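# Mount gear shaft in nearer station, meshed with master

## Task

Set the gear shaft between the centres of whichever station is closer, with its gear engaging the master gear, and then release the shaft.

## Robot and tools

Robot: two 6-joint arms, left_arm and right_arm, each with a parallel two-finger gripper. Root link positions in the scene frame: left_arm at (-0.021, +0.356, 0) m, quat_wxyz (+0.999, 0, 0, -0.038); right_arm at (+0.021, -0.241, 0) m, quat_wxyz (+0.997, 0, 0, -0.072).

Scene frame: origin on the table surface midway between the arms, +z up, +x pointing out across the table, left_arm on the +y side. The arm names do not refer to image sides. All printed gripper poses use this one frame.

Gripper: its fingers extend along the gripper's +z axis and close along its y axis. end_effector_position (link pinch) sits between the finger pads, roughly 1 cm back from the tips. Fully open, the pad gap is 0.094 m.

Tool execute_actions, argument actions: a list holding zero or one item. Empty list: nothing is commanded, the current state comes back. Move item: {"rows": [...], "steps": n}, 1 to 15 rows, n from 1 to 15 (default 15); each step lasts 1/30 s, each row is used for one step, and the final row repeats to fill remaining steps. Wait item: {"steps": n} with no rows, n up to 300, counted from the previous result (your thinking time is included). Optional pictures (true/false) controls whether images return. A refused call moves nothing.

Row layout: one flat list of 14 numbers covering both arms, always all 14 even if only one arm should move. Order: left_arm waist, shoulder, elbow, wrist pitch, wrist yaw, wrist roll, opening; then the same seven for right_arm. Joint values are absolute target angles in radians, in the same convention as the Joint positions line (not offsets). Stated ranges per arm: waist -2.618 to 3.054, shoulder 0.000 to 3.142, elbow 0.000 to 3.142, wrist pitch -1.571 to 1.571, wrist yaw -1.571 to 1.571, wrist roll -2.094 to 2.094. True ends may sit up to 0.036 rad either way. A target more than 0.036 rad beyond a stated end, and farther out than the joint's last reading, gets the call refused; a target past the real end is clipped there and a "joint sent to its limit" line appears (possibly referring to an earlier, still-running action). Absence of that line does not prove more travel exists.

Opening: absolute value from -1 (closed) to +1 (fully open). Away from the extremes, fingers are driven to where grip_measured would read your number. To hold something, command below grip_measured: about 0.03 below for a firm grip, a smaller margin for a gentler one. Pad force tops out near 50 to 62 N (lower on some grippers, and weaker on parts under about 2 mm thick); first contact can spike harder. Each gripper's reading may be off by roughly 1 mm, constant within a scene.

Motion limits: each step the command sent to a joint stays within a fixed distance of its measured angle: 0.202 rad waist, 0.258 shoulder, 0.238 elbow, 0.573 wrist pitch, 0.522 wrist yaw and roll. If targets would put a gripper more than 70 mm from where it is, all that arm's targets are pulled back toward the current angles. So far moves take several actions. Between calls the arms keep heading to the last row sent, until everything has nearly stopped (slow or blocked counts) or a step is HELD; after that only a new action moves them further. Fingers still in motion finish moving.

Result lines: the state line 'left_arm: … | right_arm: …' gives end_effector_position (m) and end_effector_quat_wxyz; printed hand position may be off, more so when reaching far. Joint positions and Joint velocities list per arm the six joints (rad, rad/s) then pad gap (m, m/s). grip_measured is measured opening on the command scale. Joint torques follow the joint order without gripper; they include offsets, scale errors, friction and noise and are nonzero in free air. "joint command not followed" means the clearance check altered or blocked some joint targets; the rest of the row still ran. HELD marks steps where your row was wholly or partly withheld. MOTOR HOT appears from 75 °C; at 90 °C that arm halts 10 s (that level then disabled on it for 5 minutes, after which 90 °C stops it again); at 100 °C its motors and gripper go limp and the arm drops. Stops show as OVER-TEMPERATURE FAULT. Holding loads heats motors, even while you think.

Cameras: cam_high, cam_low, cam_left_wrist, cam_right_wrist, each 504x504, returned in that order. Fixed ones are radial pinhole, wrist ones fisheye; wrist camera poses follow the arm's joint readings. Calibration (K, distortion, T_world_to_cam) is supplied but may be slightly off per scene; results list any camera whose numbers change.

Tool zoom_image: camera (one of the four names) and region [x0, y0, x1, y1] in pixels of that camera's latest image, top-left origin, at most 504 by 504. Gives a closer view; moves nothing.

Tool read_manual: optional section, only "licences"; returns URDF licence texts, no motion.

Tool finished_scene: argument scene, the number of the current scene. Ends it for good and reports whether the goal holds; the goal must be met and stay met.

Avoid: anything leaving the table (that fails), dropping or slipping the shaft, slamming, hard impacts, strong pushes, arms touching or pressing on each other (can end the scene), and overheating. Occasional external tugs on held parts or pushes on loose objects can happen; recheck after them. Smooth, economical motion is preferred. The simulation keeps running while you compose replies.

Each tool is called after "Request:" as name([rows], argument=value, ...), one row to a line, values as JSON.

## Session

Request:
execute_actions(actions=[])

Scene clock: 0.00 s of 5560.00 s.
left_arm: end_effector_position=(+0.3250, -0.0203, +0.2558) grip_measured=+1.000 end_effector_quat_wxyz=(+0.414, -0.288, +0.816, -0.283) | right_arm: end_effector_position=(+0.3939, -0.4739, +0.1670) grip_measured=+1.000 end_effector_quat_wxyz=(-0.035, -0.540, +0.824, -0.166)
Joint positions: left_arm=[-0.969  1.814  1.629 -0.494 -0.659 -1.399  0.094] | right_arm=[-0.326  1.99   1.921 -1.242  0.224 -1.66   0.094]
Joint velocities: left_arm=[ 0.017 -0.002  0.002  0.007  0.022  0.022  0.   ] | right_arm=[-0.007  0.002 -0.012  0.007  0.051  0.051  0.   ]
Joint torques (N m, as the arm reports them, + toward a larger angle): no reading
camera_calibration (this result's frames):
cam_left_wrist: T_world_to_cam=[[0.146948, -0.831466, 0.53579, -0.199934], [-0.842926, -0.388695, -0.37201, 0.412696], [0.517573, -0.396965, -0.757982, 0.118996], [0, 0, 0, 1]] pos_world=[0.315663, 0.0414124, 0.350847]
cam_right_wrist: T_world_to_cam=[[0.96135, -0.219857, 0.165736, -0.494914], [-0.253927, -0.475312, 0.842378, -0.237756], [-0.106426, -0.851905, -0.512769, -0.181541], [0, 0, 0, 1]] pos_world=[0.396092, -0.376474, 0.189216]

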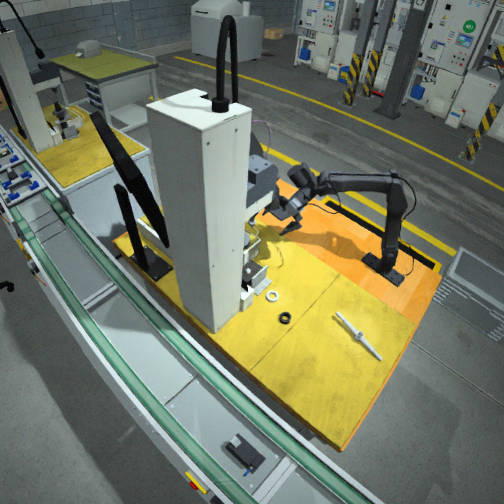

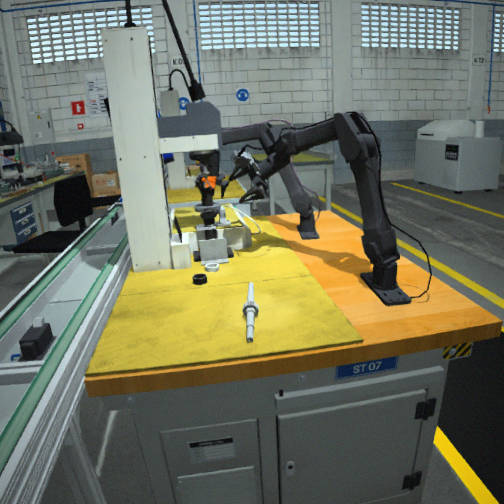

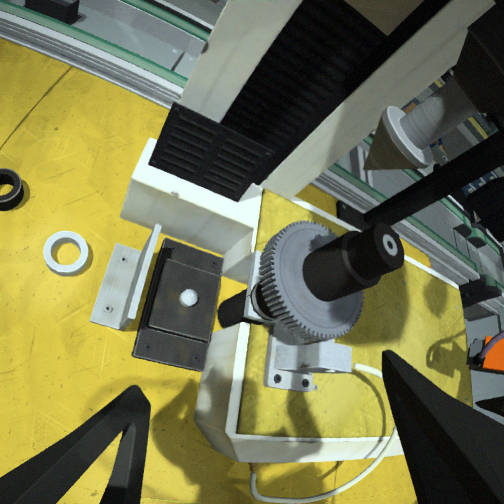

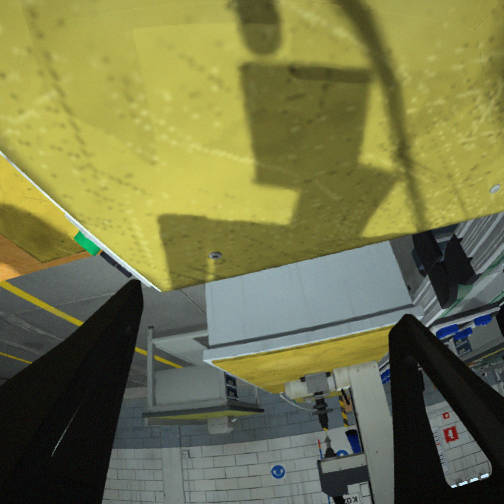

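Request:
execute_actions([
  {"rows":[[-0.97,1.2,1.3,-1.0,0,0,0.3,-0.5,1.0,0.6,0.3,1.0,0,-1]]},
], pictures=false)

Request:
execute_actions([
  {"rows":[[0.166,1.6,1.56,-1.4,0,1.77,0.3,-0.5,1.0,0.25,0.8,1.55,1.5,-1]]},
], pictures=false)

Request:
execute_actions([
  {"steps":20},
], pictures=false)

Request:
execute_actions([
  {"rows":[[0.166,1.985,1.57,-1.13,0,1.77,0.3,1.75,1.0,0.25,0.8,1.55,1.2,-1]]},
], pictures=false)

Request:
execute_actions([
  {"steps":30},
])

Scene clock: 12.63 s of 5560.00 s.
left_arm: end_effector_position=(+0.1504, +0.0831, +0.2716) grip_measured=+0.303 end_effector_quat_wxyz=(+0.305, +0.338, +0.866, -0.205) | right_arm: end_effector_position=(+0.2370, -0.5697, +0.3089) grip_measured=-0.988 end_effector_quat_wxyz=(+0.173, +0.205, +0.762, -0.589)
Joint positions: left_arm=[-0.967  1.173  1.302 -0.947 -0.053 -0.278  0.061] | right_arm=[-0.494  1.289  1.078 -0.181  0.869 -0.716  0.001]
Joint velocities: left_arm=[ 0.007 -0.149 -0.007 -0.227  0.315  1.81   0.   ] | right_arm=[ 0.017 -2.068 -2.059  2.674  0.696  2.308 -0.   ]
Joint torques (N m, as the arm reports them, + toward a larger angle): left_arm=[-0.2  -0.19  6.41  1.41  0.01 -0.01] | right_arm=[-0.3  -6.78  7.8   1.66  0.29  0.  ]
Steps of this call (steps 1 to 90: nothing new was sent; then 9.13 s passed at rest; steps 91 to 105: all 15 steps of this action). Readings (joint positions):
91: left_arm=[-0.967 1.797 1.608 -0.506 -0.613 -1.354] | right_arm=[-0.331 1.973 1.893 -1.202 0.254 -1.621]
92: left_arm=[-0.967 1.762 1.566 -0.545 -0.554 -1.300] | right_arm=[-0.341 1.947 1.847 -1.142 0.296 -1.573]
94: left_arm=[-0.967 1.679 1.471 -0.635 -0.439 -1.188] | right_arm=[-0.380 1.884 1.756 -1.032 0.390 -1.474]
98: left_arm=[-0.967 1.479 1.328 -0.817 -0.230 -0.902] | right_arm=[-0.460 1.723 1.551 -0.774 0.610 -1.246]
105: the state above

Scene clock: 13.13 s of 5560.00 s.
left_arm: end_effector_position=(+0.3017, +0.3474, +0.1740) grip_measured=+0.302 end_effector_quat_wxyz=(+0.060, +0.565, +0.821, +0.042) | right_arm: end_effector_position=(+0.0546, -0.4862, +0.2063) grip_measured=-0.988 end_effector_quat_wxyz=(+0.508, +0.697, +0.129, -0.490)
Joint positions: left_arm=[ 0.041  1.638  1.548 -1.335 -0.006  1.172  0.061] | right_arm=[-0.494  0.998  0.222  0.707  1.516  0.689  0.001]
Joint velocities: left_arm=[ 2.147 -0.076  0.002 -0.198 -0.022  2.718 -0.001] | right_arm=[ 0.007 -0.007  0.085  0.725  0.125  2.85  -0.001]
Joint torques (N m, as the arm reports them, + toward a larger angle): left_arm=[ -0.47 -11.17   6.97   0.24   0.05  -0.01] | right_arm=[-0.45 -1.29  8.29  1.42  0.14 -0.01]
Steps of this call (steps 1 to 15: all 15 steps of this action). Readings (joint positions):
1: left_arm=[-0.937 1.206 1.353 -1.033 -0.025 -0.181] | right_arm=[-0.494 1.224 1.018 -0.108 0.921 -0.651]
2: left_arm=[-0.875 1.271 1.435 -1.129 -0.010 -0.079] | right_arm=[-0.494 1.166 0.963 -0.033 0.989 -0.585]
4: left_arm=[-0.742 1.408 1.538 -1.185 -0.007 0.100] | right_arm=[-0.494 1.067 0.837 0.173 1.152 -0.416]
8: left_arm=[-0.487 1.608 1.554 -1.259 -0.000 0.474] | right_arm=[-0.494 0.992 0.538 0.576 1.395 -0.014]
15: the state above

Scene clock: 13.80 s of 5560.00 s.
left_arm: end_effector_position=(+0.2884, +0.3896, +0.1765) grip_measured=+0.302 end_effector_quat_wxyz=(+0.029, +0.737, +0.673, +0.051) | right_arm: end_effector_position=(+0.0515, -0.4841, +0.2151) grip_measured=-0.988 end_effector_quat_wxyz=(+0.669, +0.679, -0.196, -0.230)
Joint positions: left_arm=[ 0.17   1.625  1.548 -1.379 -0.015  1.757  0.061] | right_arm=[-0.494  0.998  0.228  0.8    1.543  1.491  0.001]
Joint velocities: left_arm=[ 0.007 -0.007  0.007  0.066  0.022  0.081  0.   ] | right_arm=[-0.002 -0.027 -0.007  0.007  0.051  0.11   0.001]
Joint torques (N m, as the arm reports them, + toward a larger angle): left_arm=[ -0.32 -10.18   6.89   0.39   0.13   0.05] | right_arm=[-0.54 -1.12  8.28  1.51  0.08  0.  ]
Steps of this call (steps 1 to 20: the robot went on to your last target). Readings (joint positions):
1: left_arm=[0.109 1.636 1.548 -1.338 -0.011 1.271] | right_arm=[-0.494 0.998 0.225 0.727 1.522 0.789]
2: left_arm=[0.159 1.634 1.548 -1.343 -0.020 1.367] | right_arm=[-0.494 0.998 0.227 0.742 1.526 0.891]
4: left_arm=[0.195 1.632 1.548 -1.356 -0.030 1.510] | right_arm=[-0.494 0.998 0.228 0.764 1.532 1.091]
8: left_arm=[0.174 1.626 1.548 -1.372 -0.021 1.661] | right_arm=[-0.494 0.998 0.228 0.787 1.539 1.335]
20: the state above

Scene clock: 14.30 s of 5560.00 s.
left_arm: end_effector_position=(+0.3510, +0.3955, +0.0553) grip_measured=+0.303 end_effector_quat_wxyz=(-0.012, +0.740, +0.672, -0.004) | right_arm: end_effector_position=(+0.2502, -0.3270, +0.2152) grip_measured=-0.988 end_effector_quat_wxyz=(+0.705, +0.652, +0.273, +0.055)
Joint positions: left_arm=[ 0.17   2.013  1.559 -1.137 -0.015  1.762  0.061] | right_arm=[0.592 0.998 0.228 0.801 1.544 1.222 0.001]
Joint velocities: left_arm=[-0.012 -0.129 -0.007  0.007  0.022  0.066  0.001] | right_arm=[ 2.151 -0.002 -0.012  0.022 -0.051 -0.051  0.001]
Joint torques (N m, as the arm reports them, + toward a larger angle): left_arm=[ -0.35 -13.66   6.45   0.32   0.13   0.05] | right_arm=[-0.18 -1.19  8.22  1.37  0.08 -0.14]
Steps of this call (steps 1 to 15: all 15 steps of this action). Readings (joint positions):
1: left_arm=[0.170 1.640 1.551 -1.372 -0.015 1.759] | right_arm=[-0.459 0.998 0.228 0.801 1.551 1.448]
2: left_arm=[0.170 1.668 1.561 -1.351 -0.015 1.760] | right_arm=[-0.385 0.998 0.228 0.801 1.552 1.400]
4: left_arm=[0.170 1.759 1.569 -1.289 -0.015 1.760] | right_arm=[-0.234 0.998 0.228 0.801 1.549 1.332]
8: left_arm=[0.170 1.972 1.570 -1.181 -0.015 1.761] | right_arm=[0.066 0.998 0.228 0.801 1.546 1.261]
15: the state above

Scene clock: 15.30 s of 5560.00 s.
left_arm: end_effector_position=(+0.3528, +0.3957, +0.0581) grip_measured=+0.303 end_effector_quat_wxyz=(-0.008, +0.741, +0.672, +0.002) | right_arm: end_effector_position=(+0.1937, -0.0664, +0.2152) grip_measured=-0.988 end_effector_quat_wxyz=(+0.564, +0.396, +0.585, +0.426)
Joint positions: left_arm=[ 0.17   2.005  1.559 -1.131 -0.015  1.763  0.061] | right_arm=[1.74  0.998 0.228 0.801 1.543 1.211 0.001]
Joint velocities: left_arm=[ 0.012 -0.007 -0.002 -0.066 -0.037  0.007 -0.   ] | right_arm=[-0.027 -0.007 -0.002  0.007 -0.037  0.007 -0.   ]
Joint torques (N m, as the arm reports them, + toward a larger angle): left_arm=[ -0.36 -13.62   6.53   0.36   0.14   0.04] | right_arm=[ 0.92 -1.14  8.24  1.37  0.06 -0.11]
Steps of this call (steps 1 to 30: the robot went on to your last target). Readings (joint positions):
1: left_arm=[0.170 2.009 1.559 -1.135 -0.015 1.763] | right_arm=[0.667 0.998 0.228 0.801 1.544 1.220]
2: left_arm=[0.170 2.007 1.559 -1.134 -0.015 1.763] | right_arm=[0.742 0.998 0.228 0.801 1.544 1.218]
4: left_arm=[0.170 2.005 1.559 -1.133 -0.015 1.763] | right_arm=[0.892 0.998 0.228 0.801 1.543 1.216]
8: left_arm=[0.170 2.005 1.559 -1.132 -0.015 1.763] | right_arm=[1.192 0.998 0.228 0.801 1.543 1.213]
30: the state above
camera_calibration (this result's frames):
cam_left_wrist: T_world_to_cam=[[-0.942522, 0.332681, -0.0312323, 0.204542], [0.28508, 0.849363, 0.444198, -0.411001], [0.174304, 0.409763, -0.895384, -0.0702257], [0, 0, 0, 1]] pos_world=[0.322194, 0.309817, 0.126075]
cam_right_wrist: T_world_to_cam=[[0.0554297, -0.473296, -0.879158, 0.162648], [-0.708658, 0.601632, -0.368569, 0.284772], [0.703372, 0.643452, -0.302056, 0.0660728], [0, 0, 0, 1]] pos_world=[0.146316, -0.136862, 0.267909]

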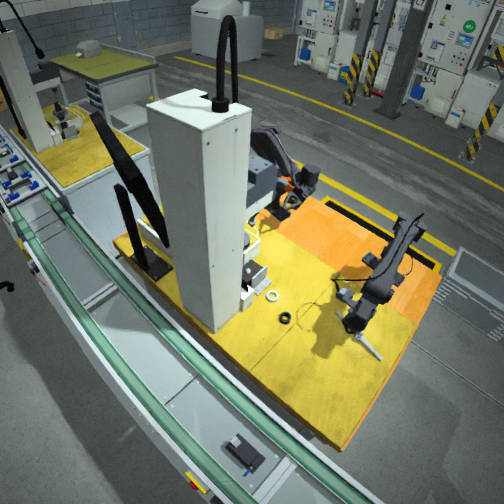

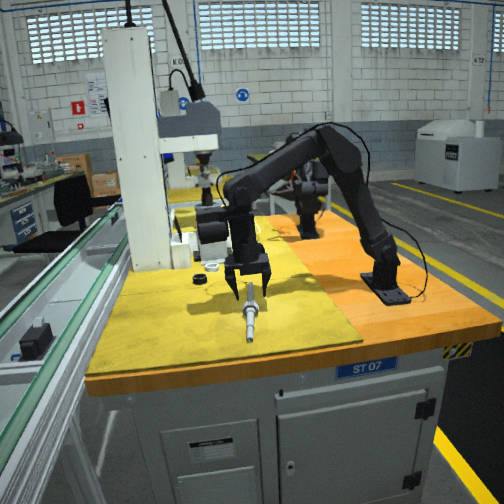

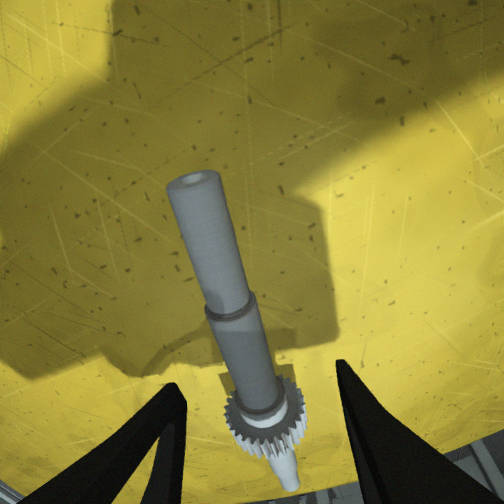

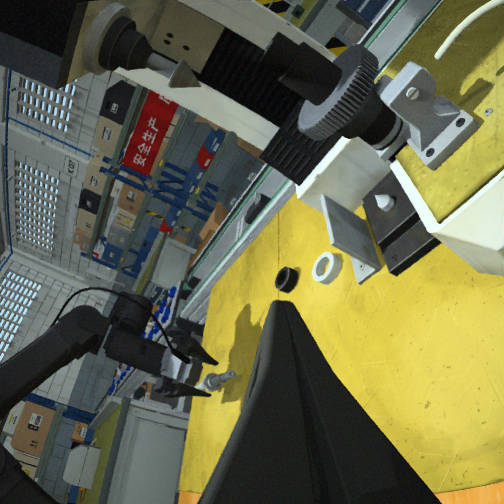

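Request:
execute_actions([
  {"rows":[[0.143,2.02,1.43,-0.99,0,1.75,0.3,1.75,1.85,0.3,1.33,1.55,1.2,-1]]},
], pictures=false)

Request:
execute_actions([
  {"steps":15},
], pictures=false)

Request:
execute_actions([
  {"rows":[[0.143,2.02,1.43,-0.99,0,1.75,-0.75,1.75,1.85,0.3,1.33,1.55,1.2,-1]]},
])

Scene clock: 23.60 s of 5560.00 s.
left_arm: end_effector_position=(+0.3515, +0.3868, +0.0288) grip_measured=+0.302 end_effector_quat_wxyz=(-0.002, +0.746, +0.666, +0.009) | right_arm: end_effector_position=(+0.1923, -0.0053, +0.1088) grip_measured=-0.988 end_effector_quat_wxyz=(+0.617, +0.309, +0.639, +0.339)
Joint positions: left_arm=[ 0.148  2.01   1.446 -0.995 -0.014  1.756  0.061] | right_arm=[1.74  1.855 0.3   1.297 1.541 1.209 0.001]
Joint velocities: left_arm=[ 0.007  0.002 -0.012 -0.007  0.022 -0.007  0.001] | right_arm=[ 0.007 -0.002  0.022  0.256 -0.037 -0.007  0.   ]
Joint torques (N m, as the arm reports them, + toward a larger angle): left_arm=[ -0.41 -10.69   4.22   0.4    0.12  -0.08] | right_arm=[ 0.54 -6.33  2.97  1.51  0.23 -0.12]
Steps of this call (steps 1 to 15: the robot went on to your last target; steps 16 to 90: nothing new was sent; then 4.80 s passed at rest; steps 91 to 105: all 15 steps of this action). Readings (joint positions):
91: left_arm=[0.169 2.002 1.540 -1.105 -0.015 1.762] | right_arm=[1.740 1.039 0.230 0.887 1.553 1.210]
92: left_arm=[0.165 1.999 1.512 -1.074 -0.015 1.761] | right_arm=[1.740 1.120 0.248 0.988 1.559 1.210]
94: left_arm=[0.156 2.006 1.464 -1.042 -0.015 1.759] | right_arm=[1.740 1.299 0.286 1.126 1.556 1.210]
98: left_arm=[0.148 2.010 1.448 -1.012 -0.014 1.757] | right_arm=[1.740 1.665 0.300 1.259 1.548 1.209]
105: the state above

Scene clock: 24.10 s of 5560.00 s.
left_arm: end_effector_position=(+0.3524, +0.3868, +0.0288) grip_measured=+0.302 end_effector_quat_wxyz=(-0.001, +0.746, +0.666, +0.010) | right_arm: end_effector_position=(+0.1923, -0.0047, +0.1111) grip_measured=-0.988 end_effector_quat_wxyz=(+0.612, +0.318, +0.634, +0.349)
Joint positions: left_arm=[ 0.148  2.01   1.446 -0.991 -0.014  1.756  0.061] | right_arm=[1.74  1.855 0.3   1.328 1.541 1.209 0.001]
Joint velocities: left_arm=[-0.002 -0.017  0.012  0.022  0.022  0.007 -0.   ] | right_arm=[-0.012  0.002 -0.007 -0.007  0.007 -0.037  0.   ]
Joint torques (N m, as the arm reports them, + toward a larger angle): left_arm=[ -0.37 -10.75   4.19   0.41   0.12  -0.08] | right_arm=[ 0.98 -6.52  3.02  1.45  0.21 -0.08]
Steps of this call (steps 1 to 15: the robot went on to your last target). Readings (joint positions):
1: left_arm=[0.148 2.010 1.446 -0.994 -0.014 1.756] | right_arm=[1.740 1.855 0.300 1.304 1.541 1.209]
2: left_arm=[0.148 2.010 1.446 -0.994 -0.014 1.756] | right_arm=[1.740 1.855 0.300 1.309 1.541 1.209]
4: left_arm=[0.148 2.010 1.446 -0.992 -0.014 1.756] | right_arm=[1.740 1.855 0.300 1.316 1.541 1.209]
8: left_arm=[0.148 2.010 1.446 -0.992 -0.014 1.756] | right_arm=[1.740 1.855 0.300 1.324 1.541 1.209]
15: the state above

Scene clock: 24.60 s of 5560.00 s.
left_arm: end_effector_position=(+0.3532, +0.3868, +0.0287) grip_measured=-0.672 end_effector_quat_wxyz=(+0.001, +0.745, +0.667, +0.011) | right_arm: end_effector_position=(+0.1923, -0.0047, +0.1111) grip_measured=-0.988 end_effector_quat_wxyz=(+0.612, +0.318, +0.634, +0.349)
Joint positions: left_arm=[ 0.148  2.01   1.445 -0.987 -0.013  1.754  0.015] | right_arm=[1.74  1.855 0.3   1.329 1.541 1.209 0.001]
Joint velocities: left_arm=[-0.007  0.002  0.007  0.022 -0.037 -0.095 -0.001] | right_arm=[ 0.002 -0.012 -0.007  0.051 -0.037 -0.095 -0.001]
Joint torques (N m, as the arm reports them, + toward a larger angle): left_arm=[ -0.38 -10.79   4.27   0.37   0.1   -0.04] | right_arm=[ 0.96 -6.31  3.09  1.48  0.24 -0.11]
Steps of this call (steps 1 to 15: all 15 steps of this action). Readings (joint positions):
1: left_arm=[0.148 2.010 1.446 -0.991 -0.014 1.756] | right_arm=[1.740 1.855 0.300 1.328 1.541 1.209]
2: left_arm=[0.148 2.010 1.446 -0.991 -0.014 1.756] | right_arm=[1.740 1.855 0.300 1.328 1.541 1.209]
4: left_arm=[0.148 2.010 1.446 -0.989 -0.013 1.759] | right_arm=[1.740 1.855 0.300 1.328 1.541 1.209]
8: left_arm=[0.148 2.010 1.445 -0.987 -0.013 1.754] | right_arm=[1.740 1.855 0.300 1.329 1.541 1.209]
15: the state above
camera_calibration (this result's frames):
cam_left_wrist: T_world_to_cam=[[-0.936766, 0.345604, -0.0550262, 0.20063], [0.28536, 0.84537, 0.451574, -0.389192], [0.202583, 0.407316, -0.890535, -0.102209], [0, 0, 0, 1]] pos_world=[0.319709, 0.301305, 0.0957679]
cam_right_wrist: T_world_to_cam=[[0.0612267, -0.681948, -0.728833, 0.0816058], [-0.706798, 0.485963, -0.514078, 0.223497], [0.70476, 0.546613, -0.452246, 0.011933], [0, 0, 0, 1]] pos_world=[0.144561, -0.059483, 0.179768]

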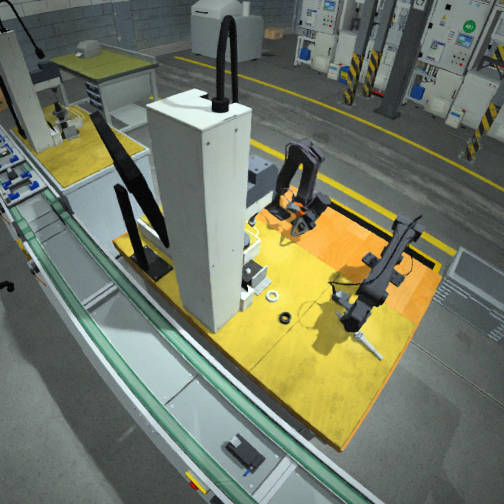

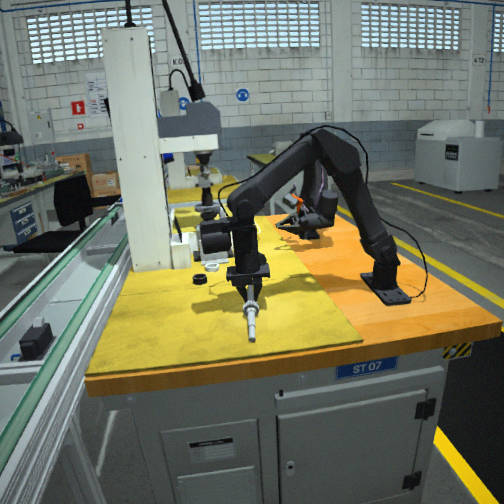

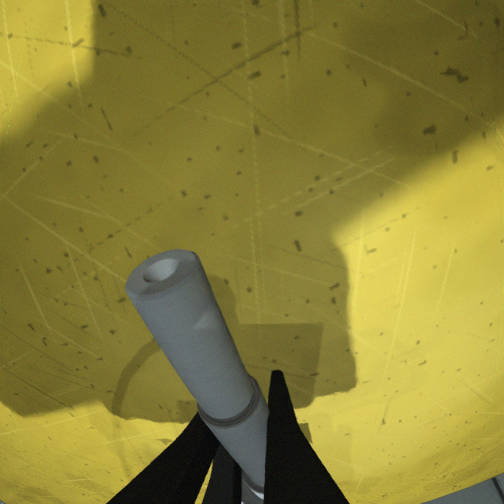

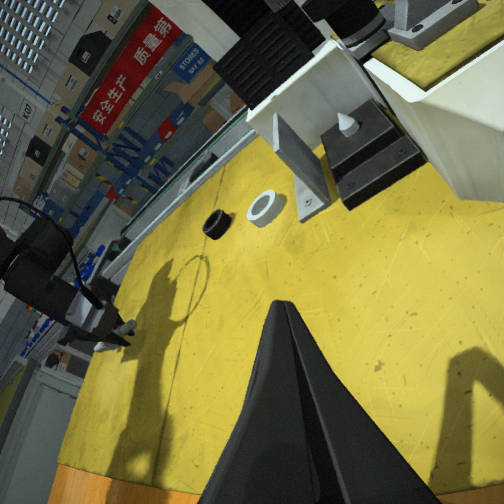

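Request:
execute_actions([
  {"rows":[[0.148,2.02,1.43,-0.99,0,1.75,-0.3,2.4,1.85,0.3,1.33,1.55,1.2,-1],[0.148,2.02,1.43,-0.99,0,1.75,-0.3,2.4,1.85,0.3,1.33,1.55,1.2,-1],[0.148,2.02,1.43,-0.99,0,1.75,-0.3,2.4,1.85,0.3,1.33,1.55,1.2,-1],[0.148,2.02,1.43,-0.99,0,1.75,-0.3,2.4,1.85,0.3,1.33,1.55,1.2,-1],[0.182,2.03,1.43,-0.97,0,1.78,-0.3,2.4,1.85,0.3,1.33,1.55,1.2,-1]]},
], pictures=false)

Request:
execute_actions([
  {"rows":[[0.182,2.03,1.43,-0.97,0,1.78,-0.76,2.4,1.85,0.3,1.33,1.55,1.2,-1]]},
], pictures=false)

Request:
execute_actions([
  {"rows":[[0.18,1.5,1.3,-0.9,0,1.6,-0.76,2.4,1.85,0.3,1.33,1.55,1.2,-1]]},
], pictures=false)

Request:
execute_actions([
  {"rows":[[0,1.3,0.95,0.4,0,1.4,-0.76,2.4,1.85,0.3,1.33,1.55,1.2,-1]]},
], pictures=false)

Request:
execute_actions([
  {"steps":40},
], pictures=false)

Request:
execute_actions([
  {"rows":[[-1.073,1.4,0.85,0.66,-1.2,0.06,-0.76,2.4,1.85,0.3,1.33,1.55,1.2,-1]]},
], pictures=false)

Request:
execute_actions([
  {"steps":40},
], pictures=false)

Request:
execute_actions([
  {"rows":[[-1.073,2.0,1.28,0.86,-1.2,0.06,-0.76,2.4,1.85,0.3,1.33,1.55,1.2,-1]]},
], pictures=false)

Request:
execute_actions([
  {"steps":25},
])

Scene clock: 46.47 s of 5560.00 s.
left_arm: end_effector_position=(+0.3558, +0.3989, +0.0288) grip_measured=-0.302 end_effector_quat_wxyz=(+0.006, +0.740, +0.672, +0.017) | right_arm: end_effector_position=(+0.0109, +0.0513, +0.1112) grip_measured=-0.988 end_effector_quat_wxyz=(+0.464, +0.095, +0.703, +0.530)
Joint positions: left_arm=[ 0.18   2.01   1.445 -0.972 -0.01   1.771  0.033] | right_arm=[2.401 1.855 0.3   1.331 1.539 1.209 0.001]
Joint velocities: left_arm=[ 0.007  0.007 -0.002 -0.037 -0.037  0.007 -0.001] | right_arm=[ 0.012  0.017 -0.002  0.022 -0.037  0.051 -0.001]
Joint torques (N m, as the arm reports them, + toward a larger angle): left_arm=[ 0.18 -9.91  4.28  0.43  0.09  0.04] | right_arm=[-0.24 -6.26  3.12  1.54  0.23 -0.09]
Steps of this call (steps 1 to 15: the robot went on to your last target; steps 16 to 90: nothing new was sent; then 18.37 s passed at rest; steps 91 to 105: all 15 steps of this action). Readings (joint positions):
91: left_arm=[0.148 2.010 1.445 -0.987 -0.013 1.754] | right_arm=[1.767 1.855 0.300 1.329 1.546 1.209]
92: left_arm=[0.148 2.010 1.445 -0.987 -0.013 1.754] | right_arm=[1.830 1.855 0.300 1.329 1.548 1.209]
94: left_arm=[0.148 2.010 1.445 -0.987 -0.013 1.754] | right_arm=[1.979 1.855 0.300 1.330 1.545 1.209]
98: left_arm=[0.168 2.010 1.445 -0.978 -0.010 1.765] | right_arm=[2.278 1.855 0.300 1.331 1.543 1.209]
105: the state above

Scene clock: 46.97 s of 5560.00 s.
left_arm: end_effector_position=(+0.3558, +0.3988, +0.0288) grip_measured=-0.596 end_effector_quat_wxyz=(+0.006, +0.741, +0.672, +0.017) | right_arm: end_effector_position=(+0.0109, +0.0513, +0.1112) grip_measured=-0.988 end_effector_quat_wxyz=(+0.464, +0.095, +0.703, +0.530)
Joint positions: left_arm=[ 0.18   2.01   1.445 -0.972 -0.01   1.773  0.019] | right_arm=[2.401 1.855 0.3   1.331 1.539 1.209 0.001]
Joint velocities: left_arm=[-0.012 -0.002 -0.012 -0.022 -0.095  0.081  0.001] | right_arm=[ 0.002  0.007  0.007 -0.022  0.022 -0.007 -0.   ]
Joint torques (N m, as the arm reports them, + toward a larger angle): left_arm=[ 0.21 -9.9   4.3   0.45  0.09  0.03] | right_arm=[-0.07 -6.4   3.12  1.48  0.22 -0.09]
Steps of this call (steps 1 to 15: all 15 steps of this action). Readings (joint positions):
1: left_arm=[0.180 2.010 1.445 -0.972 -0.010 1.772] | right_arm=[2.401 1.855 0.300 1.331 1.539 1.209]
2: left_arm=[0.180 2.010 1.445 -0.972 -0.010 1.772] | right_arm=[2.401 1.855 0.300 1.331 1.539 1.209]
4: left_arm=[0.180 2.010 1.445 -0.972 -0.010 1.773] | right_arm=[2.401 1.855 0.300 1.331 1.539 1.209]
8: left_arm=[0.180 2.010 1.445 -0.972 -0.010 1.773] | right_arm=[2.401 1.855 0.300 1.331 1.539 1.209]
15: the state above

Scene clock: 47.47 s of 5560.00 s.
left_arm: end_effector_position=(+0.3355, +0.3935, +0.1638) grip_measured=-0.602 end_effector_quat_wxyz=(+0.143, +0.669, +0.711, +0.161) | right_arm: end_effector_position=(+0.0109, +0.0513, +0.1112) grip_measured=-0.988 end_effector_quat_wxyz=(+0.464, +0.095, +0.703, +0.530)
Joint positions: left_arm=[ 0.179  1.502  1.291 -0.924  0.006  1.612  0.019] | right_arm=[2.401 1.855 0.3   1.331 1.539 1.209 0.001]
Joint velocities: left_arm=[ 0.002  0.149 -0.002 -0.081  0.022 -0.066 -0.   ] | right_arm=[-0.002  0.007 -0.007 -0.037  0.051  0.007  0.001]
Joint torques (N m, as the arm reports them, + toward a larger angle): left_arm=[ 0.08 -8.18  7.3   1.49 -0.08 -0.04] | right_arm=[-0.14 -6.49  3.    1.48  0.26 -0.08]
Steps of this call (steps 1 to 15: all 15 steps of this action). Readings (joint positions):
1: left_arm=[0.180 1.980 1.413 -0.938 -0.010 1.747] | right_arm=[2.401 1.855 0.300 1.331 1.539 1.209]
2: left_arm=[0.180 1.928 1.359 -0.902 -0.010 1.721] | right_arm=[2.401 1.855 0.300 1.331 1.539 1.209]
4: left_arm=[0.180 1.807 1.296 -0.916 -0.009 1.683] | right_arm=[2.401 1.855 0.300 1.331 1.539 1.209]
8: left_arm=[0.179 1.580 1.281 -0.937 0.005 1.637] | right_arm=[2.401 1.855 0.300 1.331 1.539 1.209]
15: the state above

Scene clock: 47.97 s of 5560.00 s.
left_arm: end_effector_position=(+0.4068, +0.3153, +0.2131) grip_measured=-0.697 end_effector_quat_wxyz=(+0.415, +0.589, +0.620, +0.312) | right_arm: end_effector_position=(+0.0109, +0.0513, +0.1112) grip_measured=-0.988 end_effector_quat_wxyz=(+0.464, +0.095, +0.703, +0.530)
Joint positions: left_arm=[-0.013  1.349  0.915 -0.044  0.024  1.417  0.014] | right_arm=[2.401 1.855 0.3   1.331 1.539 1.209 0.001]
Joint velocities: left_arm=[-0.002 -0.012  0.007  1.15  -0.022 -0.066 -0.001] | right_arm=[ 0.002 -0.007 -0.002 -0.051 -0.022  0.007 -0.001]
Joint torques (N m, as the arm reports them, + toward a larger angle): left_arm=[ 0.73 -9.14  9.11  2.89 -0.12  0.  ] | right_arm=[ 0.01 -6.4   3.08  1.46  0.27 -0.09]
Steps of this call (steps 1 to 15: all 15 steps of this action). Readings (joint positions):
1: left_arm=[0.159 1.478 1.239 -0.848 -0.009 1.572] | right_arm=[2.401 1.855 0.300 1.331 1.539 1.209]
2: left_arm=[0.120 1.431 1.147 -0.725 -0.033 1.541] | right_arm=[2.401 1.855 0.300 1.331 1.539 1.209]
4: left_arm=[0.036 1.359 1.002 -0.536 -0.021 1.492] | right_arm=[2.401 1.855 0.300 1.331 1.539 1.209]
8: left_arm=[-0.014 1.349 0.920 -0.336 0.031 1.448] | right_arm=[2.401 1.855 0.300 1.331 1.539 1.209]
15: the state above

Scene clock: 49.30 s of 5560.00 s.
left_arm: end_effector_position=(+0.4318, +0.3183, +0.2864) grip_measured=-0.697 end_effector_quat_wxyz=(+0.514, +0.516, +0.562, +0.391) | right_arm: end_effector_position=(+0.0109, +0.0513, +0.1112) grip_measured=-0.988 end_effector_quat_wxyz=(+0.464, +0.095, +0.703, +0.530)
Joint positions: left_arm=[-0.007  1.349  0.915  0.268  0.01   1.395  0.014] | right_arm=[2.401 1.855 0.3   1.331 1.539 1.209 0.001]
Joint velocities: left_arm=[-0.002  0.007 -0.002  0.022 -0.022  0.007 -0.001] | right_arm=[ 0.012 -0.007 -0.017  0.007 -0.007  0.037 -0.   ]
Joint torques (N m, as the arm reports them, + toward a larger angle): left_arm=[  0.64 -10.93  10.19   3.34  -0.12   0.02] | right_arm=[-0.02 -6.37  3.17  1.49  0.24 -0.1 ]
Steps of this call (steps 1 to 30: the robot went on to your last target; steps 31 to 40: nothing new was sent). Readings (joint positions):
1: left_arm=[-0.013 1.349 0.915 -0.006 0.023 1.414] | right_arm=[2.401 1.855 0.300 1.331 1.539 1.209]
2: left_arm=[-0.013 1.349 0.915 0.030 0.023 1.412] | right_arm=[2.401 1.855 0.300 1.331 1.539 1.209]
4: left_arm=[-0.013 1.349 0.915 0.096 0.020 1.407] | right_arm=[2.401 1.855 0.300 1.331 1.539 1.209]
8: left_arm=[-0.010 1.349 0.915 0.198 0.017 1.401] | right_arm=[2.401 1.855 0.300 1.331 1.539 1.209]
40: the state above
All arms were judged still, so your last target was given up. Only a new action makes them travel on or press farther. Fingers that are still opening or closing keep moving.

Scene clock: 49.80 s of 5560.00 s.
left_arm: end_effector_position=(+0.2888, +0.0958, +0.2821) grip_measured=-0.696 end_effector_quat_wxyz=(+0.695, +0.083, +0.710, +0.072) | right_arm: end_effector_position=(+0.0109, +0.0513, +0.1112) grip_measured=-0.988 end_effector_quat_wxyz=(+0.464, +0.095, +0.703, +0.530)
Joint positions: left_arm=[-1.027  1.436  0.827  0.56  -1.089  0.176  0.014] | right_arm=[2.401 1.855 0.3   1.331 1.539 1.209 0.001]
Joint velocities: left_arm=[-1.639 -0.007  0.007  0.286 -0.125 -0.799 -0.001] | right_arm=[-0.002 -0.007 -0.012  0.007  0.022 -0.051 -0.002]
Joint torques (N m, as the arm reports them, + toward a larger angle): left_arm=[ 4.65 -9.84  8.39  2.31 -1.1   0.02] | right_arm=[-0.23 -6.26  3.05  1.48  0.23 -0.08]
Steps of this call (steps 1 to 15: all 15 steps of this action). Readings (joint positions):
1: left_arm=[-0.039 1.356 0.900 0.313 -0.073 1.312] | right_arm=[2.401 1.855 0.300 1.331 1.539 1.209]
2: left_arm=[-0.094 1.369 0.882 0.376 -0.199 1.212] | right_arm=[2.401 1.855 0.300 1.331 1.539 1.209]
4: left_arm=[-0.225 1.397 0.857 0.447 -0.423 1.010] | right_arm=[2.401 1.855 0.300 1.331 1.539 1.209]
8: left_arm=[-0.519 1.434 0.830 0.491 -0.804 0.604] | right_arm=[2.401 1.855 0.300 1.331 1.539 1.209]
15: the state above

Scene clock: 51.13 s of 5560.00 s.
left_arm: end_effector_position=(+0.2762, +0.0982, +0.2864) grip_measured=-0.696 end_effector_quat_wxyz=(+0.703, +0.018, +0.710, +0.043) | right_arm: end_effector_position=(+0.0109, +0.0513, +0.1112) grip_measured=-0.988 end_effector_quat_wxyz=(+0.464, +0.095, +0.703, +0.530)
Joint positions: left_arm=[-1.075  1.436  0.827  0.586 -1.185  0.067  0.014] | right_arm=[2.401 1.855 0.3   1.331 1.539 1.209 0.001]
Joint velocities: left_arm=[-0.017  0.002 -0.007  0.095 -0.007  0.007 -0.001] | right_arm=[-0.007  0.007 -0.012  0.022 -0.007  0.022 -0.001]
Joint torques (N m, as the arm reports them, + toward a larger angle): left_arm=[ 0.21 -9.81  8.45  2.35 -0.22 -0.06] | right_arm=[-0.02 -6.38  3.08  1.47  0.22 -0.11]
Steps of this call (steps 1 to 30: the robot went on to your last target; steps 31 to 40: nothing new was sent). Readings (joint positions):
1: left_arm=[-1.072 1.436 0.827 0.568 -1.090 0.151] | right_arm=[2.401 1.855 0.300 1.331 1.539 1.209]
2: left_arm=[-1.099 1.436 0.827 0.572 -1.090 0.131] | right_arm=[2.401 1.855 0.300 1.331 1.539 1.209]
4: left_arm=[-1.107 1.436 0.827 0.578 -1.100 0.104] | right_arm=[2.401 1.855 0.300 1.331 1.539 1.209]
8: left_arm=[-1.079 1.436 0.827 0.581 -1.153 0.082] | right_arm=[2.401 1.855 0.300 1.331 1.539 1.209]
40: the state above
All arms were judged still, so your last target was given up. Only a new action makes them travel on or press farther. Fingers that are still opening or closing keep moving.

Scene clock: 51.63 s of 5560.00 s.
left_arm: end_effector_position=(+0.3320, -0.0275, +0.2027) grip_measured=-0.696 end_effector_quat_wxyz=(+0.696, +0.035, +0.715, +0.052) | right_arm: end_effector_position=(+0.0109, +0.0513, +0.1112) grip_measured=-0.988 end_effector_quat_wxyz=(+0.464, +0.095, +0.703, +0.530)
Joint positions: left_arm=[-1.074  2.066  1.243  0.755 -1.175  0.061  0.014] | right_arm=[2.401 1.855 0.3   1.331 1.539 1.209 0.001]
Joint velocities: left_arm=[ 0.002 -0.1   -0.007  0.154 -0.066 -0.022 -0.002] | right_arm=[ 0.007  0.007  0.002  0.007  0.051 -0.11  -0.   ]
Joint torques (N m, as the arm reports them, + toward a larger angle): left_arm=[  0.19 -18.31   9.08   2.37  -0.33  -0.02] | right_arm=[-0.17 -6.41  3.02  1.48  0.26 -0.1 ]
Steps of this call (steps 1 to 15: all 15 steps of this action). Readings (joint positions):
1: left_arm=[-1.075 1.471 0.856 0.608 -1.209 0.066] | right_arm=[2.401 1.855 0.300 1.331 1.539 1.209]
2: left_arm=[-1.071 1.544 0.924 0.644 -1.241 0.069] | right_arm=[2.401 1.855 0.300 1.331 1.539 1.209]
4: left_arm=[-1.067 1.723 1.090 0.716 -1.240 0.068] | right_arm=[2.401 1.855 0.300 1.331 1.539 1.209]
8: left_arm=[-1.072 1.992 1.263 0.794 -1.172 0.062] | right_arm=[2.401 1.855 0.300 1.331 1.539 1.209]
15: the state above

Scene clock: 52.47 s of 5560.00 s.
left_arm: end_effector_position=(+0.3315, -0.0248, +0.2143) grip_measured=-0.696 end_effector_quat_wxyz=(+0.703, +0.016, +0.710, +0.041) | right_arm: end_effector_position=(+0.0109, +0.0513, +0.1112) grip_measured=-0.988 end_effector_quat_wxyz=(+0.464, +0.095, +0.703, +0.530)
Joint positions: left_arm=[-1.074  2.051  1.243  0.788 -1.185  0.061  0.014] | right_arm=[2.401 1.855 0.3   1.331 1.539 1.209 0.001]
Joint velocities: left_arm=[ 0.002 -0.007 -0.012  0.051  0.051 -0.007 -0.001] | right_arm=[-0.002 -0.002  0.002  0.007  0.007  0.022  0.001]
Joint torques (N m, as the arm reports them, + toward a larger angle): left_arm=[  0.16 -17.43   9.09   2.35  -0.22  -0.03] | right_arm=[-0.07 -6.45  2.92  1.48  0.25 -0.09]
Steps of this call (steps 1 to 25: the robot went on to your last target). Readings (joint positions):
1: left_arm=[-1.074 2.062 1.243 0.762 -1.176 0.061] | right_arm=[2.401 1.855 0.300 1.331 1.539 1.209]
2: left_arm=[-1.074 2.059 1.243 0.768 -1.177 0.061] | right_arm=[2.401 1.855 0.300 1.331 1.539 1.209]
4: left_arm=[-1.074 2.054 1.243 0.778 -1.179 0.061] | right_arm=[2.401 1.855 0.300 1.331 1.539 1.209]
8: left_arm=[-1.074 2.051 1.243 0.787 -1.183 0.061] | right_arm=[2.401 1.855 0.300 1.331 1.539 1.209]
25: the state above
camera_calibration (this result's frames):
cam_left_wrist: T_world_to_cam=[[0.0741578, -0.945662, -0.316581, 0.0216317], [-0.450245, 0.251508, -0.856751, 0.390574], [0.88982, 0.206074, -0.407129, -0.101263], [0, 0, 0, 1]] pos_world=[0.264356, -0.0569087, 0.300246]
cam_right_wrist: T_world_to_cam=[[0.467499, -0.498687, -0.729901, 0.117266], [-0.856832, -0.0525224, -0.512913, 0.0972376], [0.217447, 0.865189, -0.451846, 0.0980659], [0, 0, 0, 1]] pos_world=[0.00717036, -0.0212593, 0.179778]

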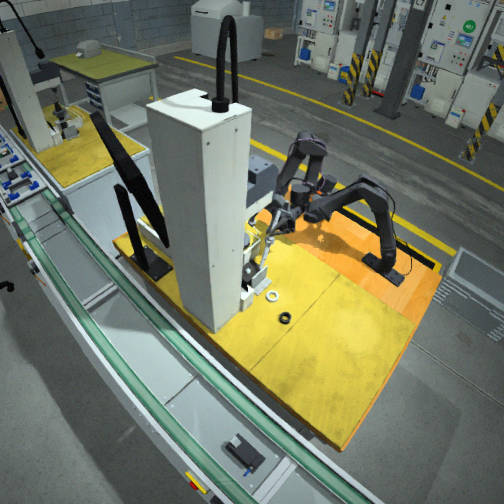

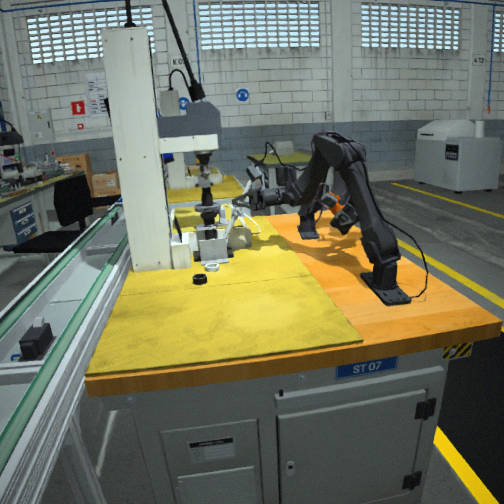

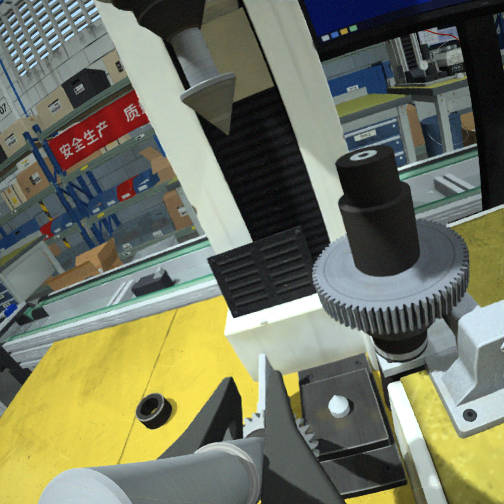

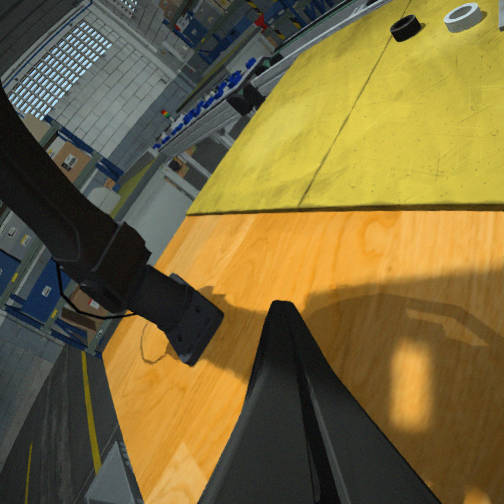

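Request:
execute_actions([
  {"rows":[[-1.073,1.4,0.9,0.6,-1.2,0.06,-0.76,2.4,1.85,0.3,1.33,1.55,1.2,-1]]},
], pictures=false)

Request:
execute_actions([
  {"rows":[[0,1.3,1.3,-1.4,0,1.5,-0.76,2.4,1.85,0.3,1.33,1.55,1.2,-1]]},
], pictures=false)

Request:
execute_actions([
  {"steps":50},
], pictures=false)

Request:
execute_actions([
  {"rows":[[0,1.58,1.28,-1.23,0,1.5,-0.76,2.4,1.85,0.3,1.33,1.55,1.2,-1]]},
], pictures=false)

Request:
execute_actions([
  {"rows":[[0,1.6,1.25,-1.2,0,1.5,-0.72,2.4,1.85,0.3,1.33,1.55,1.2,-1],[0,1.61,1.235,-1.175,0,1.5,-0.72,2.4,1.85,0.3,1.33,1.55,1.2,-1],[0,1.615,1.22,-1.155,0,1.5,-0.72,2.4,1.85,0.3,1.33,1.55,1.2,-1],[0,1.62,1.205,-1.135,0,1.5,-0.72,2.4,1.85,0.3,1.33,1.55,1.2,-1],[0,1.63,1.19,-1.11,0,1.5,-0.72,2.4,1.85,0.3,1.33,1.55,1.2,-1],[0,1.635,1.175,-1.09,0,1.5,-0.72,2.4,1.85,0.3,1.33,1.55,1.2,-1],[0,1.64,1.16,-1.07,0,1.5,-0.72,2.4,1.85,0.3,1.33,1.55,1.2,-1],[0,1.65,1.145,-1.05,0,1.5,-0.72,2.4,1.85,0.3,1.33,1.55,1.2,-1],[0,1.655,1.13,-1.03,0,1.5,-0.72,2.4,1.85,0.3,1.33,1.55,1.2,-1],[0,1.66,1.115,-1.01,0,1.5,-0.72,2.4,1.85,0.3,1.33,1.55,1.2,-1],[0,1.67,1.1,-0.99,0,1.5,-0.72,2.4,1.85,0.3,1.33,1.55,1.2,-1],[0,1.675,1.085,-0.97,0,1.5,-0.72,2.4,1.85,0.3,1.33,1.55,1.2,-1],[0,1.68,1.07,-0.95,0,1.5,-0.72,2.4,1.85,0.3,1.33,1.55,1.2,-1],[0,1.69,1.05,-0.93,0,1.5,-0.72,2.4,1.85,0.3,1.33,1.55,1.2,-1],[0,1.70,1.03,-0.9,0,1.5,-0.72,2.4,1.85,0.3,1.33,1.55,1.2,-1]]},
], pictures=false)

Request:
execute_actions([
  {"steps":20},
])

Scene clock: 73.10 s of 5560.00 s.
left_arm: end_effector_position=(+0.2759, +0.0962, +0.3134) grip_measured=-0.687 end_effector_quat_wxyz=(+0.713, -0.007, +0.701, +0.010) | right_arm: end_effector_position=(+0.0109, +0.0513, +0.1112) grip_measured=-0.988 end_effector_quat_wxyz=(+0.464, +0.095, +0.703, +0.530)
Joint positions: left_arm=[-1.076  1.412  0.881  0.577 -1.176  0.046  0.015] | right_arm=[2.401 1.855 0.3   1.331 1.539 1.209 0.001]
Joint velocities: left_arm=[-0.002 -0.139  0.002  0.095 -0.315  0.139 -0.   ] | right_arm=[-0.002  0.012 -0.007 -0.007 -0.022  0.037 -0.   ]
Joint torques (N m, as the arm reports them, + toward a larger angle): left_arm=[ 0.24 -6.61  8.32  1.74  0.2   0.  ] | right_arm=[ 0.01 -6.32  2.95  1.45  0.25 -0.06]
Steps of this call (steps 1 to 15: the robot went on to your last target; steps 16 to 90: nothing new was sent; then 17.13 s passed at rest; steps 91 to 105: all 15 steps of this action). Readings (joint positions):
91: left_arm=[-1.074 2.020 1.203 0.763 -1.159 0.060] | right_arm=[2.401 1.855 0.300 1.331 1.539 1.209]
92: left_arm=[-1.077 1.956 1.119 0.727 -1.130 0.049] | right_arm=[2.401 1.855 0.300 1.331 1.539 1.209]
94: left_arm=[-1.087 1.822 0.966 0.696 -1.035 -0.001] | right_arm=[2.401 1.855 0.300 1.331 1.539 1.209]
98: left_arm=[-1.096 1.621 0.885 0.588 -1.075 0.019] | right_arm=[2.401 1.855 0.300 1.331 1.539 1.209]
105: the state above

Scene clock: 73.60 s of 5560.00 s.
left_arm: end_effector_position=(+0.3207, +0.2970, +0.2168) grip_measured=-0.687 end_effector_quat_wxyz=(+0.232, +0.626, +0.719, +0.192) | right_arm: end_effector_position=(+0.0109, +0.0513, +0.1112) grip_measured=-0.988 end_effector_quat_wxyz=(+0.464, +0.095, +0.703, +0.530)
Joint positions: left_arm=[-0.161  1.336  1.276 -0.91  -0.12   1.233  0.015] | right_arm=[2.401 1.855 0.3   1.331 1.539 1.209 0.001]
Joint velocities: left_arm=[ 1.507 -0.017 -0.046 -2.425  0.476  1.062  0.001] | right_arm=[-0.002  0.007 -0.012 -0.022  0.007 -0.037 -0.001]
Joint torques (N m, as the arm reports them, + toward a larger angle): left_arm=[-0.57 -7.72  8.24  1.93 -0.11  0.04] | right_arm=[-0.08 -6.57  3.06  1.46  0.27 -0.06]
Steps of this call (steps 1 to 15: all 15 steps of this action). Readings (joint positions):
1: left_arm=[-1.048 1.395 0.913 0.475 -1.105 0.126] | right_arm=[2.401 1.855 0.300 1.331 1.539 1.209]
2: left_arm=[-0.996 1.390 0.970 0.331 -0.983 0.224] | right_arm=[2.401 1.855 0.300 1.331 1.539 1.209]
4: left_arm=[-0.861 1.387 1.108 0.072 -0.753 0.422] | right_arm=[2.401 1.855 0.300 1.331 1.539 1.209]
8: left_arm=[-0.565 1.349 1.274 -0.333 -0.345 0.808] | right_arm=[2.401 1.855 0.300 1.331 1.539 1.209]
15: the state above

Scene clock: 75.27 s of 5560.00 s.
left_arm: end_effector_position=(+0.2147, +0.3406, +0.1739) grip_measured=-0.687 end_effector_quat_wxyz=(+0.047, +0.702, +0.709, +0.038) | right_arm: end_effector_position=(+0.0109, +0.0513, +0.1112) grip_measured=-0.988 end_effector_quat_wxyz=(+0.464, +0.095, +0.703, +0.530)
Joint positions: left_arm=[ 0.007  1.336  1.276 -1.39   0.003  1.493  0.015] | right_arm=[2.401 1.855 0.3   1.331 1.539 1.209 0.001]
Joint velocities: left_arm=[ 0.002 -0.012 -0.002 -0.007 -0.022 -0.051 -0.   ] | right_arm=[-0.002  0.007 -0.017 -0.022  0.007  0.022  0.   ]
Joint torques (N m, as the arm reports them, + toward a larger angle): left_arm=[-0.53 -7.79  7.89  0.51 -0.04  0.04] | right_arm=[-0.08 -6.38  3.11  1.47  0.23 -0.08]
Steps of this call (steps 1 to 45: the robot went on to your last target; steps 46 to 50: nothing new was sent). Readings (joint positions):
1: left_arm=[-0.108 1.336 1.276 -0.994 -0.104 1.273] | right_arm=[2.401 1.855 0.300 1.331 1.539 1.209]
2: left_arm=[-0.060 1.336 1.276 -1.077 -0.089 1.314] | right_arm=[2.401 1.855 0.300 1.331 1.539 1.209]
4: left_arm=[0.001 1.336 1.276 -1.221 -0.080 1.376] | right_arm=[2.401 1.855 0.300 1.331 1.539 1.209]
8: left_arm=[0.009 1.336 1.276 -1.363 -0.036 1.442] | right_arm=[2.401 1.855 0.300 1.331 1.539 1.209]
50: the state above
All arms were judged still, so your last target was given up. Only a new action makes them travel on or press farther. Fingers that are still opening or closing keep moving.

Scene clock: 75.77 s of 5560.00 s.
left_arm: end_effector_position=(+0.2589, +0.3370, +0.1048) grip_measured=-0.687 end_effector_quat_wxyz=(-0.001, +0.705, +0.710, -0.005) | right_arm: end_effector_position=(+0.0109, +0.0513, +0.1112) grip_measured=-0.988 end_effector_quat_wxyz=(+0.464, +0.095, +0.703, +0.530)
Joint positions: left_arm=[ 0.006  1.618  1.262 -1.223  0.006  1.495  0.015] | right_arm=[2.401 1.855 0.3   1.331 1.539 1.209 0.001]
Joint velocities: left_arm=[-0.007  0.007  0.002 -0.095  0.007 -0.051 -0.001] | right_arm=[-0.007 -0.002  0.002  0.007  0.022 -0.007 -0.   ]
Joint torques (N m, as the arm reports them, + toward a larger angle): left_arm=[ -0.58 -11.08   7.13   0.27  -0.08   0.01] | right_arm=[-0.06 -6.27  3.05  1.44  0.26 -0.09]
Steps of this call (steps 1 to 15: all 15 steps of this action). Readings (joint positions):
1: left_arm=[0.007 1.358 1.279 -1.389 0.004 1.493] | right_arm=[2.401 1.855 0.300 1.331 1.539 1.209]
2: left_arm=[0.007 1.399 1.284 -1.382 0.004 1.493] | right_arm=[2.401 1.855 0.300 1.331 1.539 1.209]
4: left_arm=[0.007 1.513 1.284 -1.328 0.004 1.493] | right_arm=[2.401 1.855 0.300 1.331 1.539 1.209]
8: left_arm=[0.006 1.629 1.264 -1.229 0.007 1.495] | right_arm=[2.401 1.855 0.300 1.331 1.539 1.209]
15: the state above

Scene clock: 76.27 s of 5560.00 s.
left_arm: end_effector_position=(+0.2595, +0.3461, +0.0497) grip_measured=-0.687 end_effector_quat_wxyz=(-0.016, +0.704, +0.709, +0.016) | right_arm: end_effector_position=(+0.0109, +0.0513, +0.1112) grip_measured=-0.988 end_effector_quat_wxyz=(+0.464, +0.095, +0.703, +0.530)
Joint positions: left_arm=[ 0.006  1.661  1.083 -0.996 -0.045  1.495  0.015] | right_arm=[2.401 1.855 0.3   1.331 1.539 1.209 0.001]
Joint velocities: left_arm=[ 0.007  0.183 -0.476  0.623 -0.139 -0.037  0.   ] | right_arm=[-0.007 -0.007  0.007  0.007  0.081  0.007 -0.   ]
Joint torques (N m, as the arm reports them, + toward a larger angle): left_arm=[-0.48 -5.09  3.47  0.32  0.67  0.04] | right_arm=[-0.1  -6.26  2.94  1.45  0.24 -0.09]
Steps of this call (steps 1 to 15: all 15 steps of this action). Readings (joint positions):
1: left_arm=[0.006 1.618 1.261 -1.220 0.006 1.495] | right_arm=[2.401 1.855 0.300 1.331 1.539 1.209]
2: left_arm=[0.006 1.618 1.256 -1.213 0.006 1.495] | right_arm=[2.401 1.855 0.300 1.331 1.539 1.209]
4: left_arm=[0.006 1.618 1.237 -1.187 0.006 1.495] | right_arm=[2.401 1.855 0.300 1.331 1.539 1.209]
8: left_arm=[0.006 1.622 1.181 -1.124 -0.003 1.495] | right_arm=[2.401 1.855 0.300 1.331 1.539 1.209]
15: the state above

Scene clock: 76.93 s of 5560.00 s.
left_arm: end_effector_position=(+0.2597, +0.3496, +0.0335) grip_measured=-0.687 end_effector_quat_wxyz=(-0.024, +0.703, +0.711, +0.022) | right_arm: end_effector_position=(+0.0109, +0.0513, +0.1112) grip_measured=-0.988 end_effector_quat_wxyz=(+0.464, +0.095, +0.703, +0.530)
Joint positions: left_arm=[ 0.006  1.688  1.043 -0.933 -0.065  1.49   0.015] | right_arm=[2.401 1.855 0.3   1.331 1.539 1.209 0.001]
Joint velocities: left_arm=[-0.002 -0.022 -0.012  0.007 -0.037  0.007 -0.001] | right_arm=[ 0.022  0.002 -0.002  0.095  0.007 -0.037 -0.001]
Joint torques (N m, as the arm reports them, + toward a larger angle): left_arm=[-0.5  -6.8   4.24  0.67  0.64  0.07] | right_arm=[-0.13 -6.43  3.    1.45  0.26 -0.08]
Steps of this call (steps 1 to 20: the robot went on to your last target). Readings (joint positions):
1: left_arm=[0.006 1.668 1.069 -0.977 -0.050 1.495] | right_arm=[2.401 1.855 0.300 1.331 1.539 1.209]
2: left_arm=[0.006 1.675 1.058 -0.963 -0.054 1.495] | right_arm=[2.401 1.855 0.300 1.331 1.539 1.209]
4: left_arm=[0.006 1.686 1.046 -0.946 -0.060 1.495] | right_arm=[2.401 1.855 0.300 1.331 1.539 1.209]
8: left_arm=[0.006 1.688 1.043 -0.936 -0.064 1.493] | right_arm=[2.401 1.855 0.300 1.331 1.539 1.209]
20: the state above
camera_calibration (this result's frames):
cam_left_wrist: T_world_to_cam=[[-0.97276, 0.230397, -0.0256133, 0.174721], [0.188577, 0.850733, 0.490604, -0.311279], [0.134824, 0.47241, -0.871006, -0.069654], [0, 0, 0, 1]] pos_world=[0.238052, 0.257465, 0.0965207]
cam_right_wrist: T_world_to_cam=[[0.467499, -0.498687, -0.729901, 0.117266], [-0.856832, -0.0525224, -0.512913, 0.0972376], [0.217447, 0.865189, -0.451846, 0.0980659], [0, 0, 0, 1]] pos_world=[0.00717036, -0.0212593, 0.179778]

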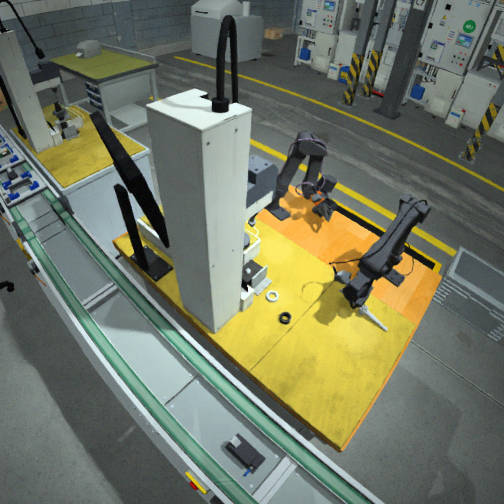

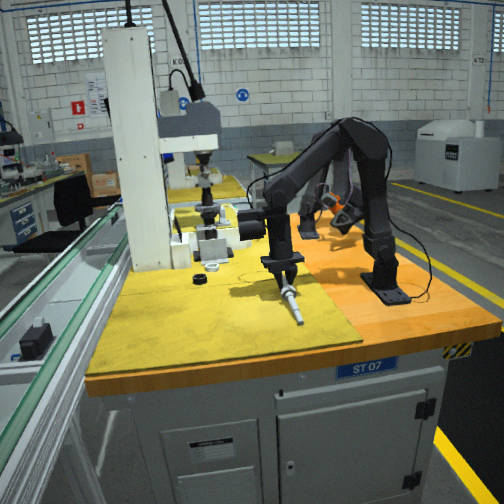

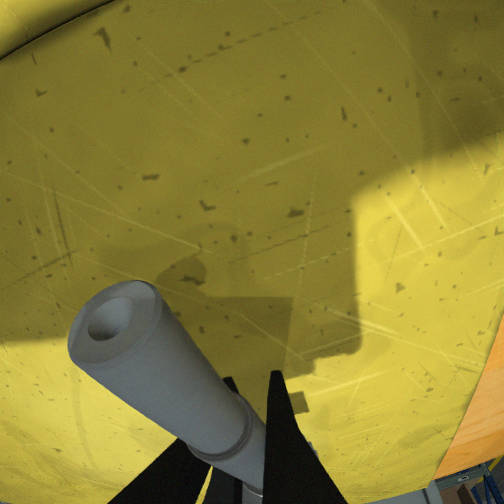

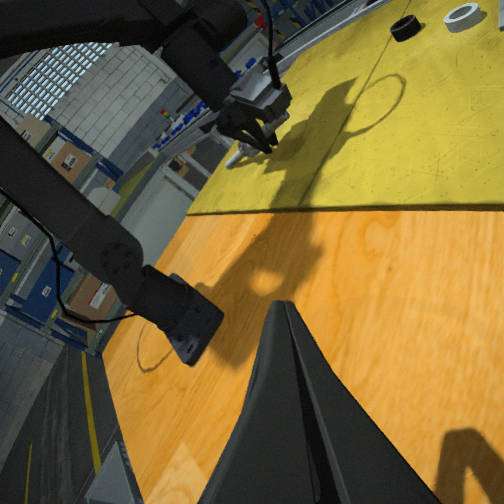

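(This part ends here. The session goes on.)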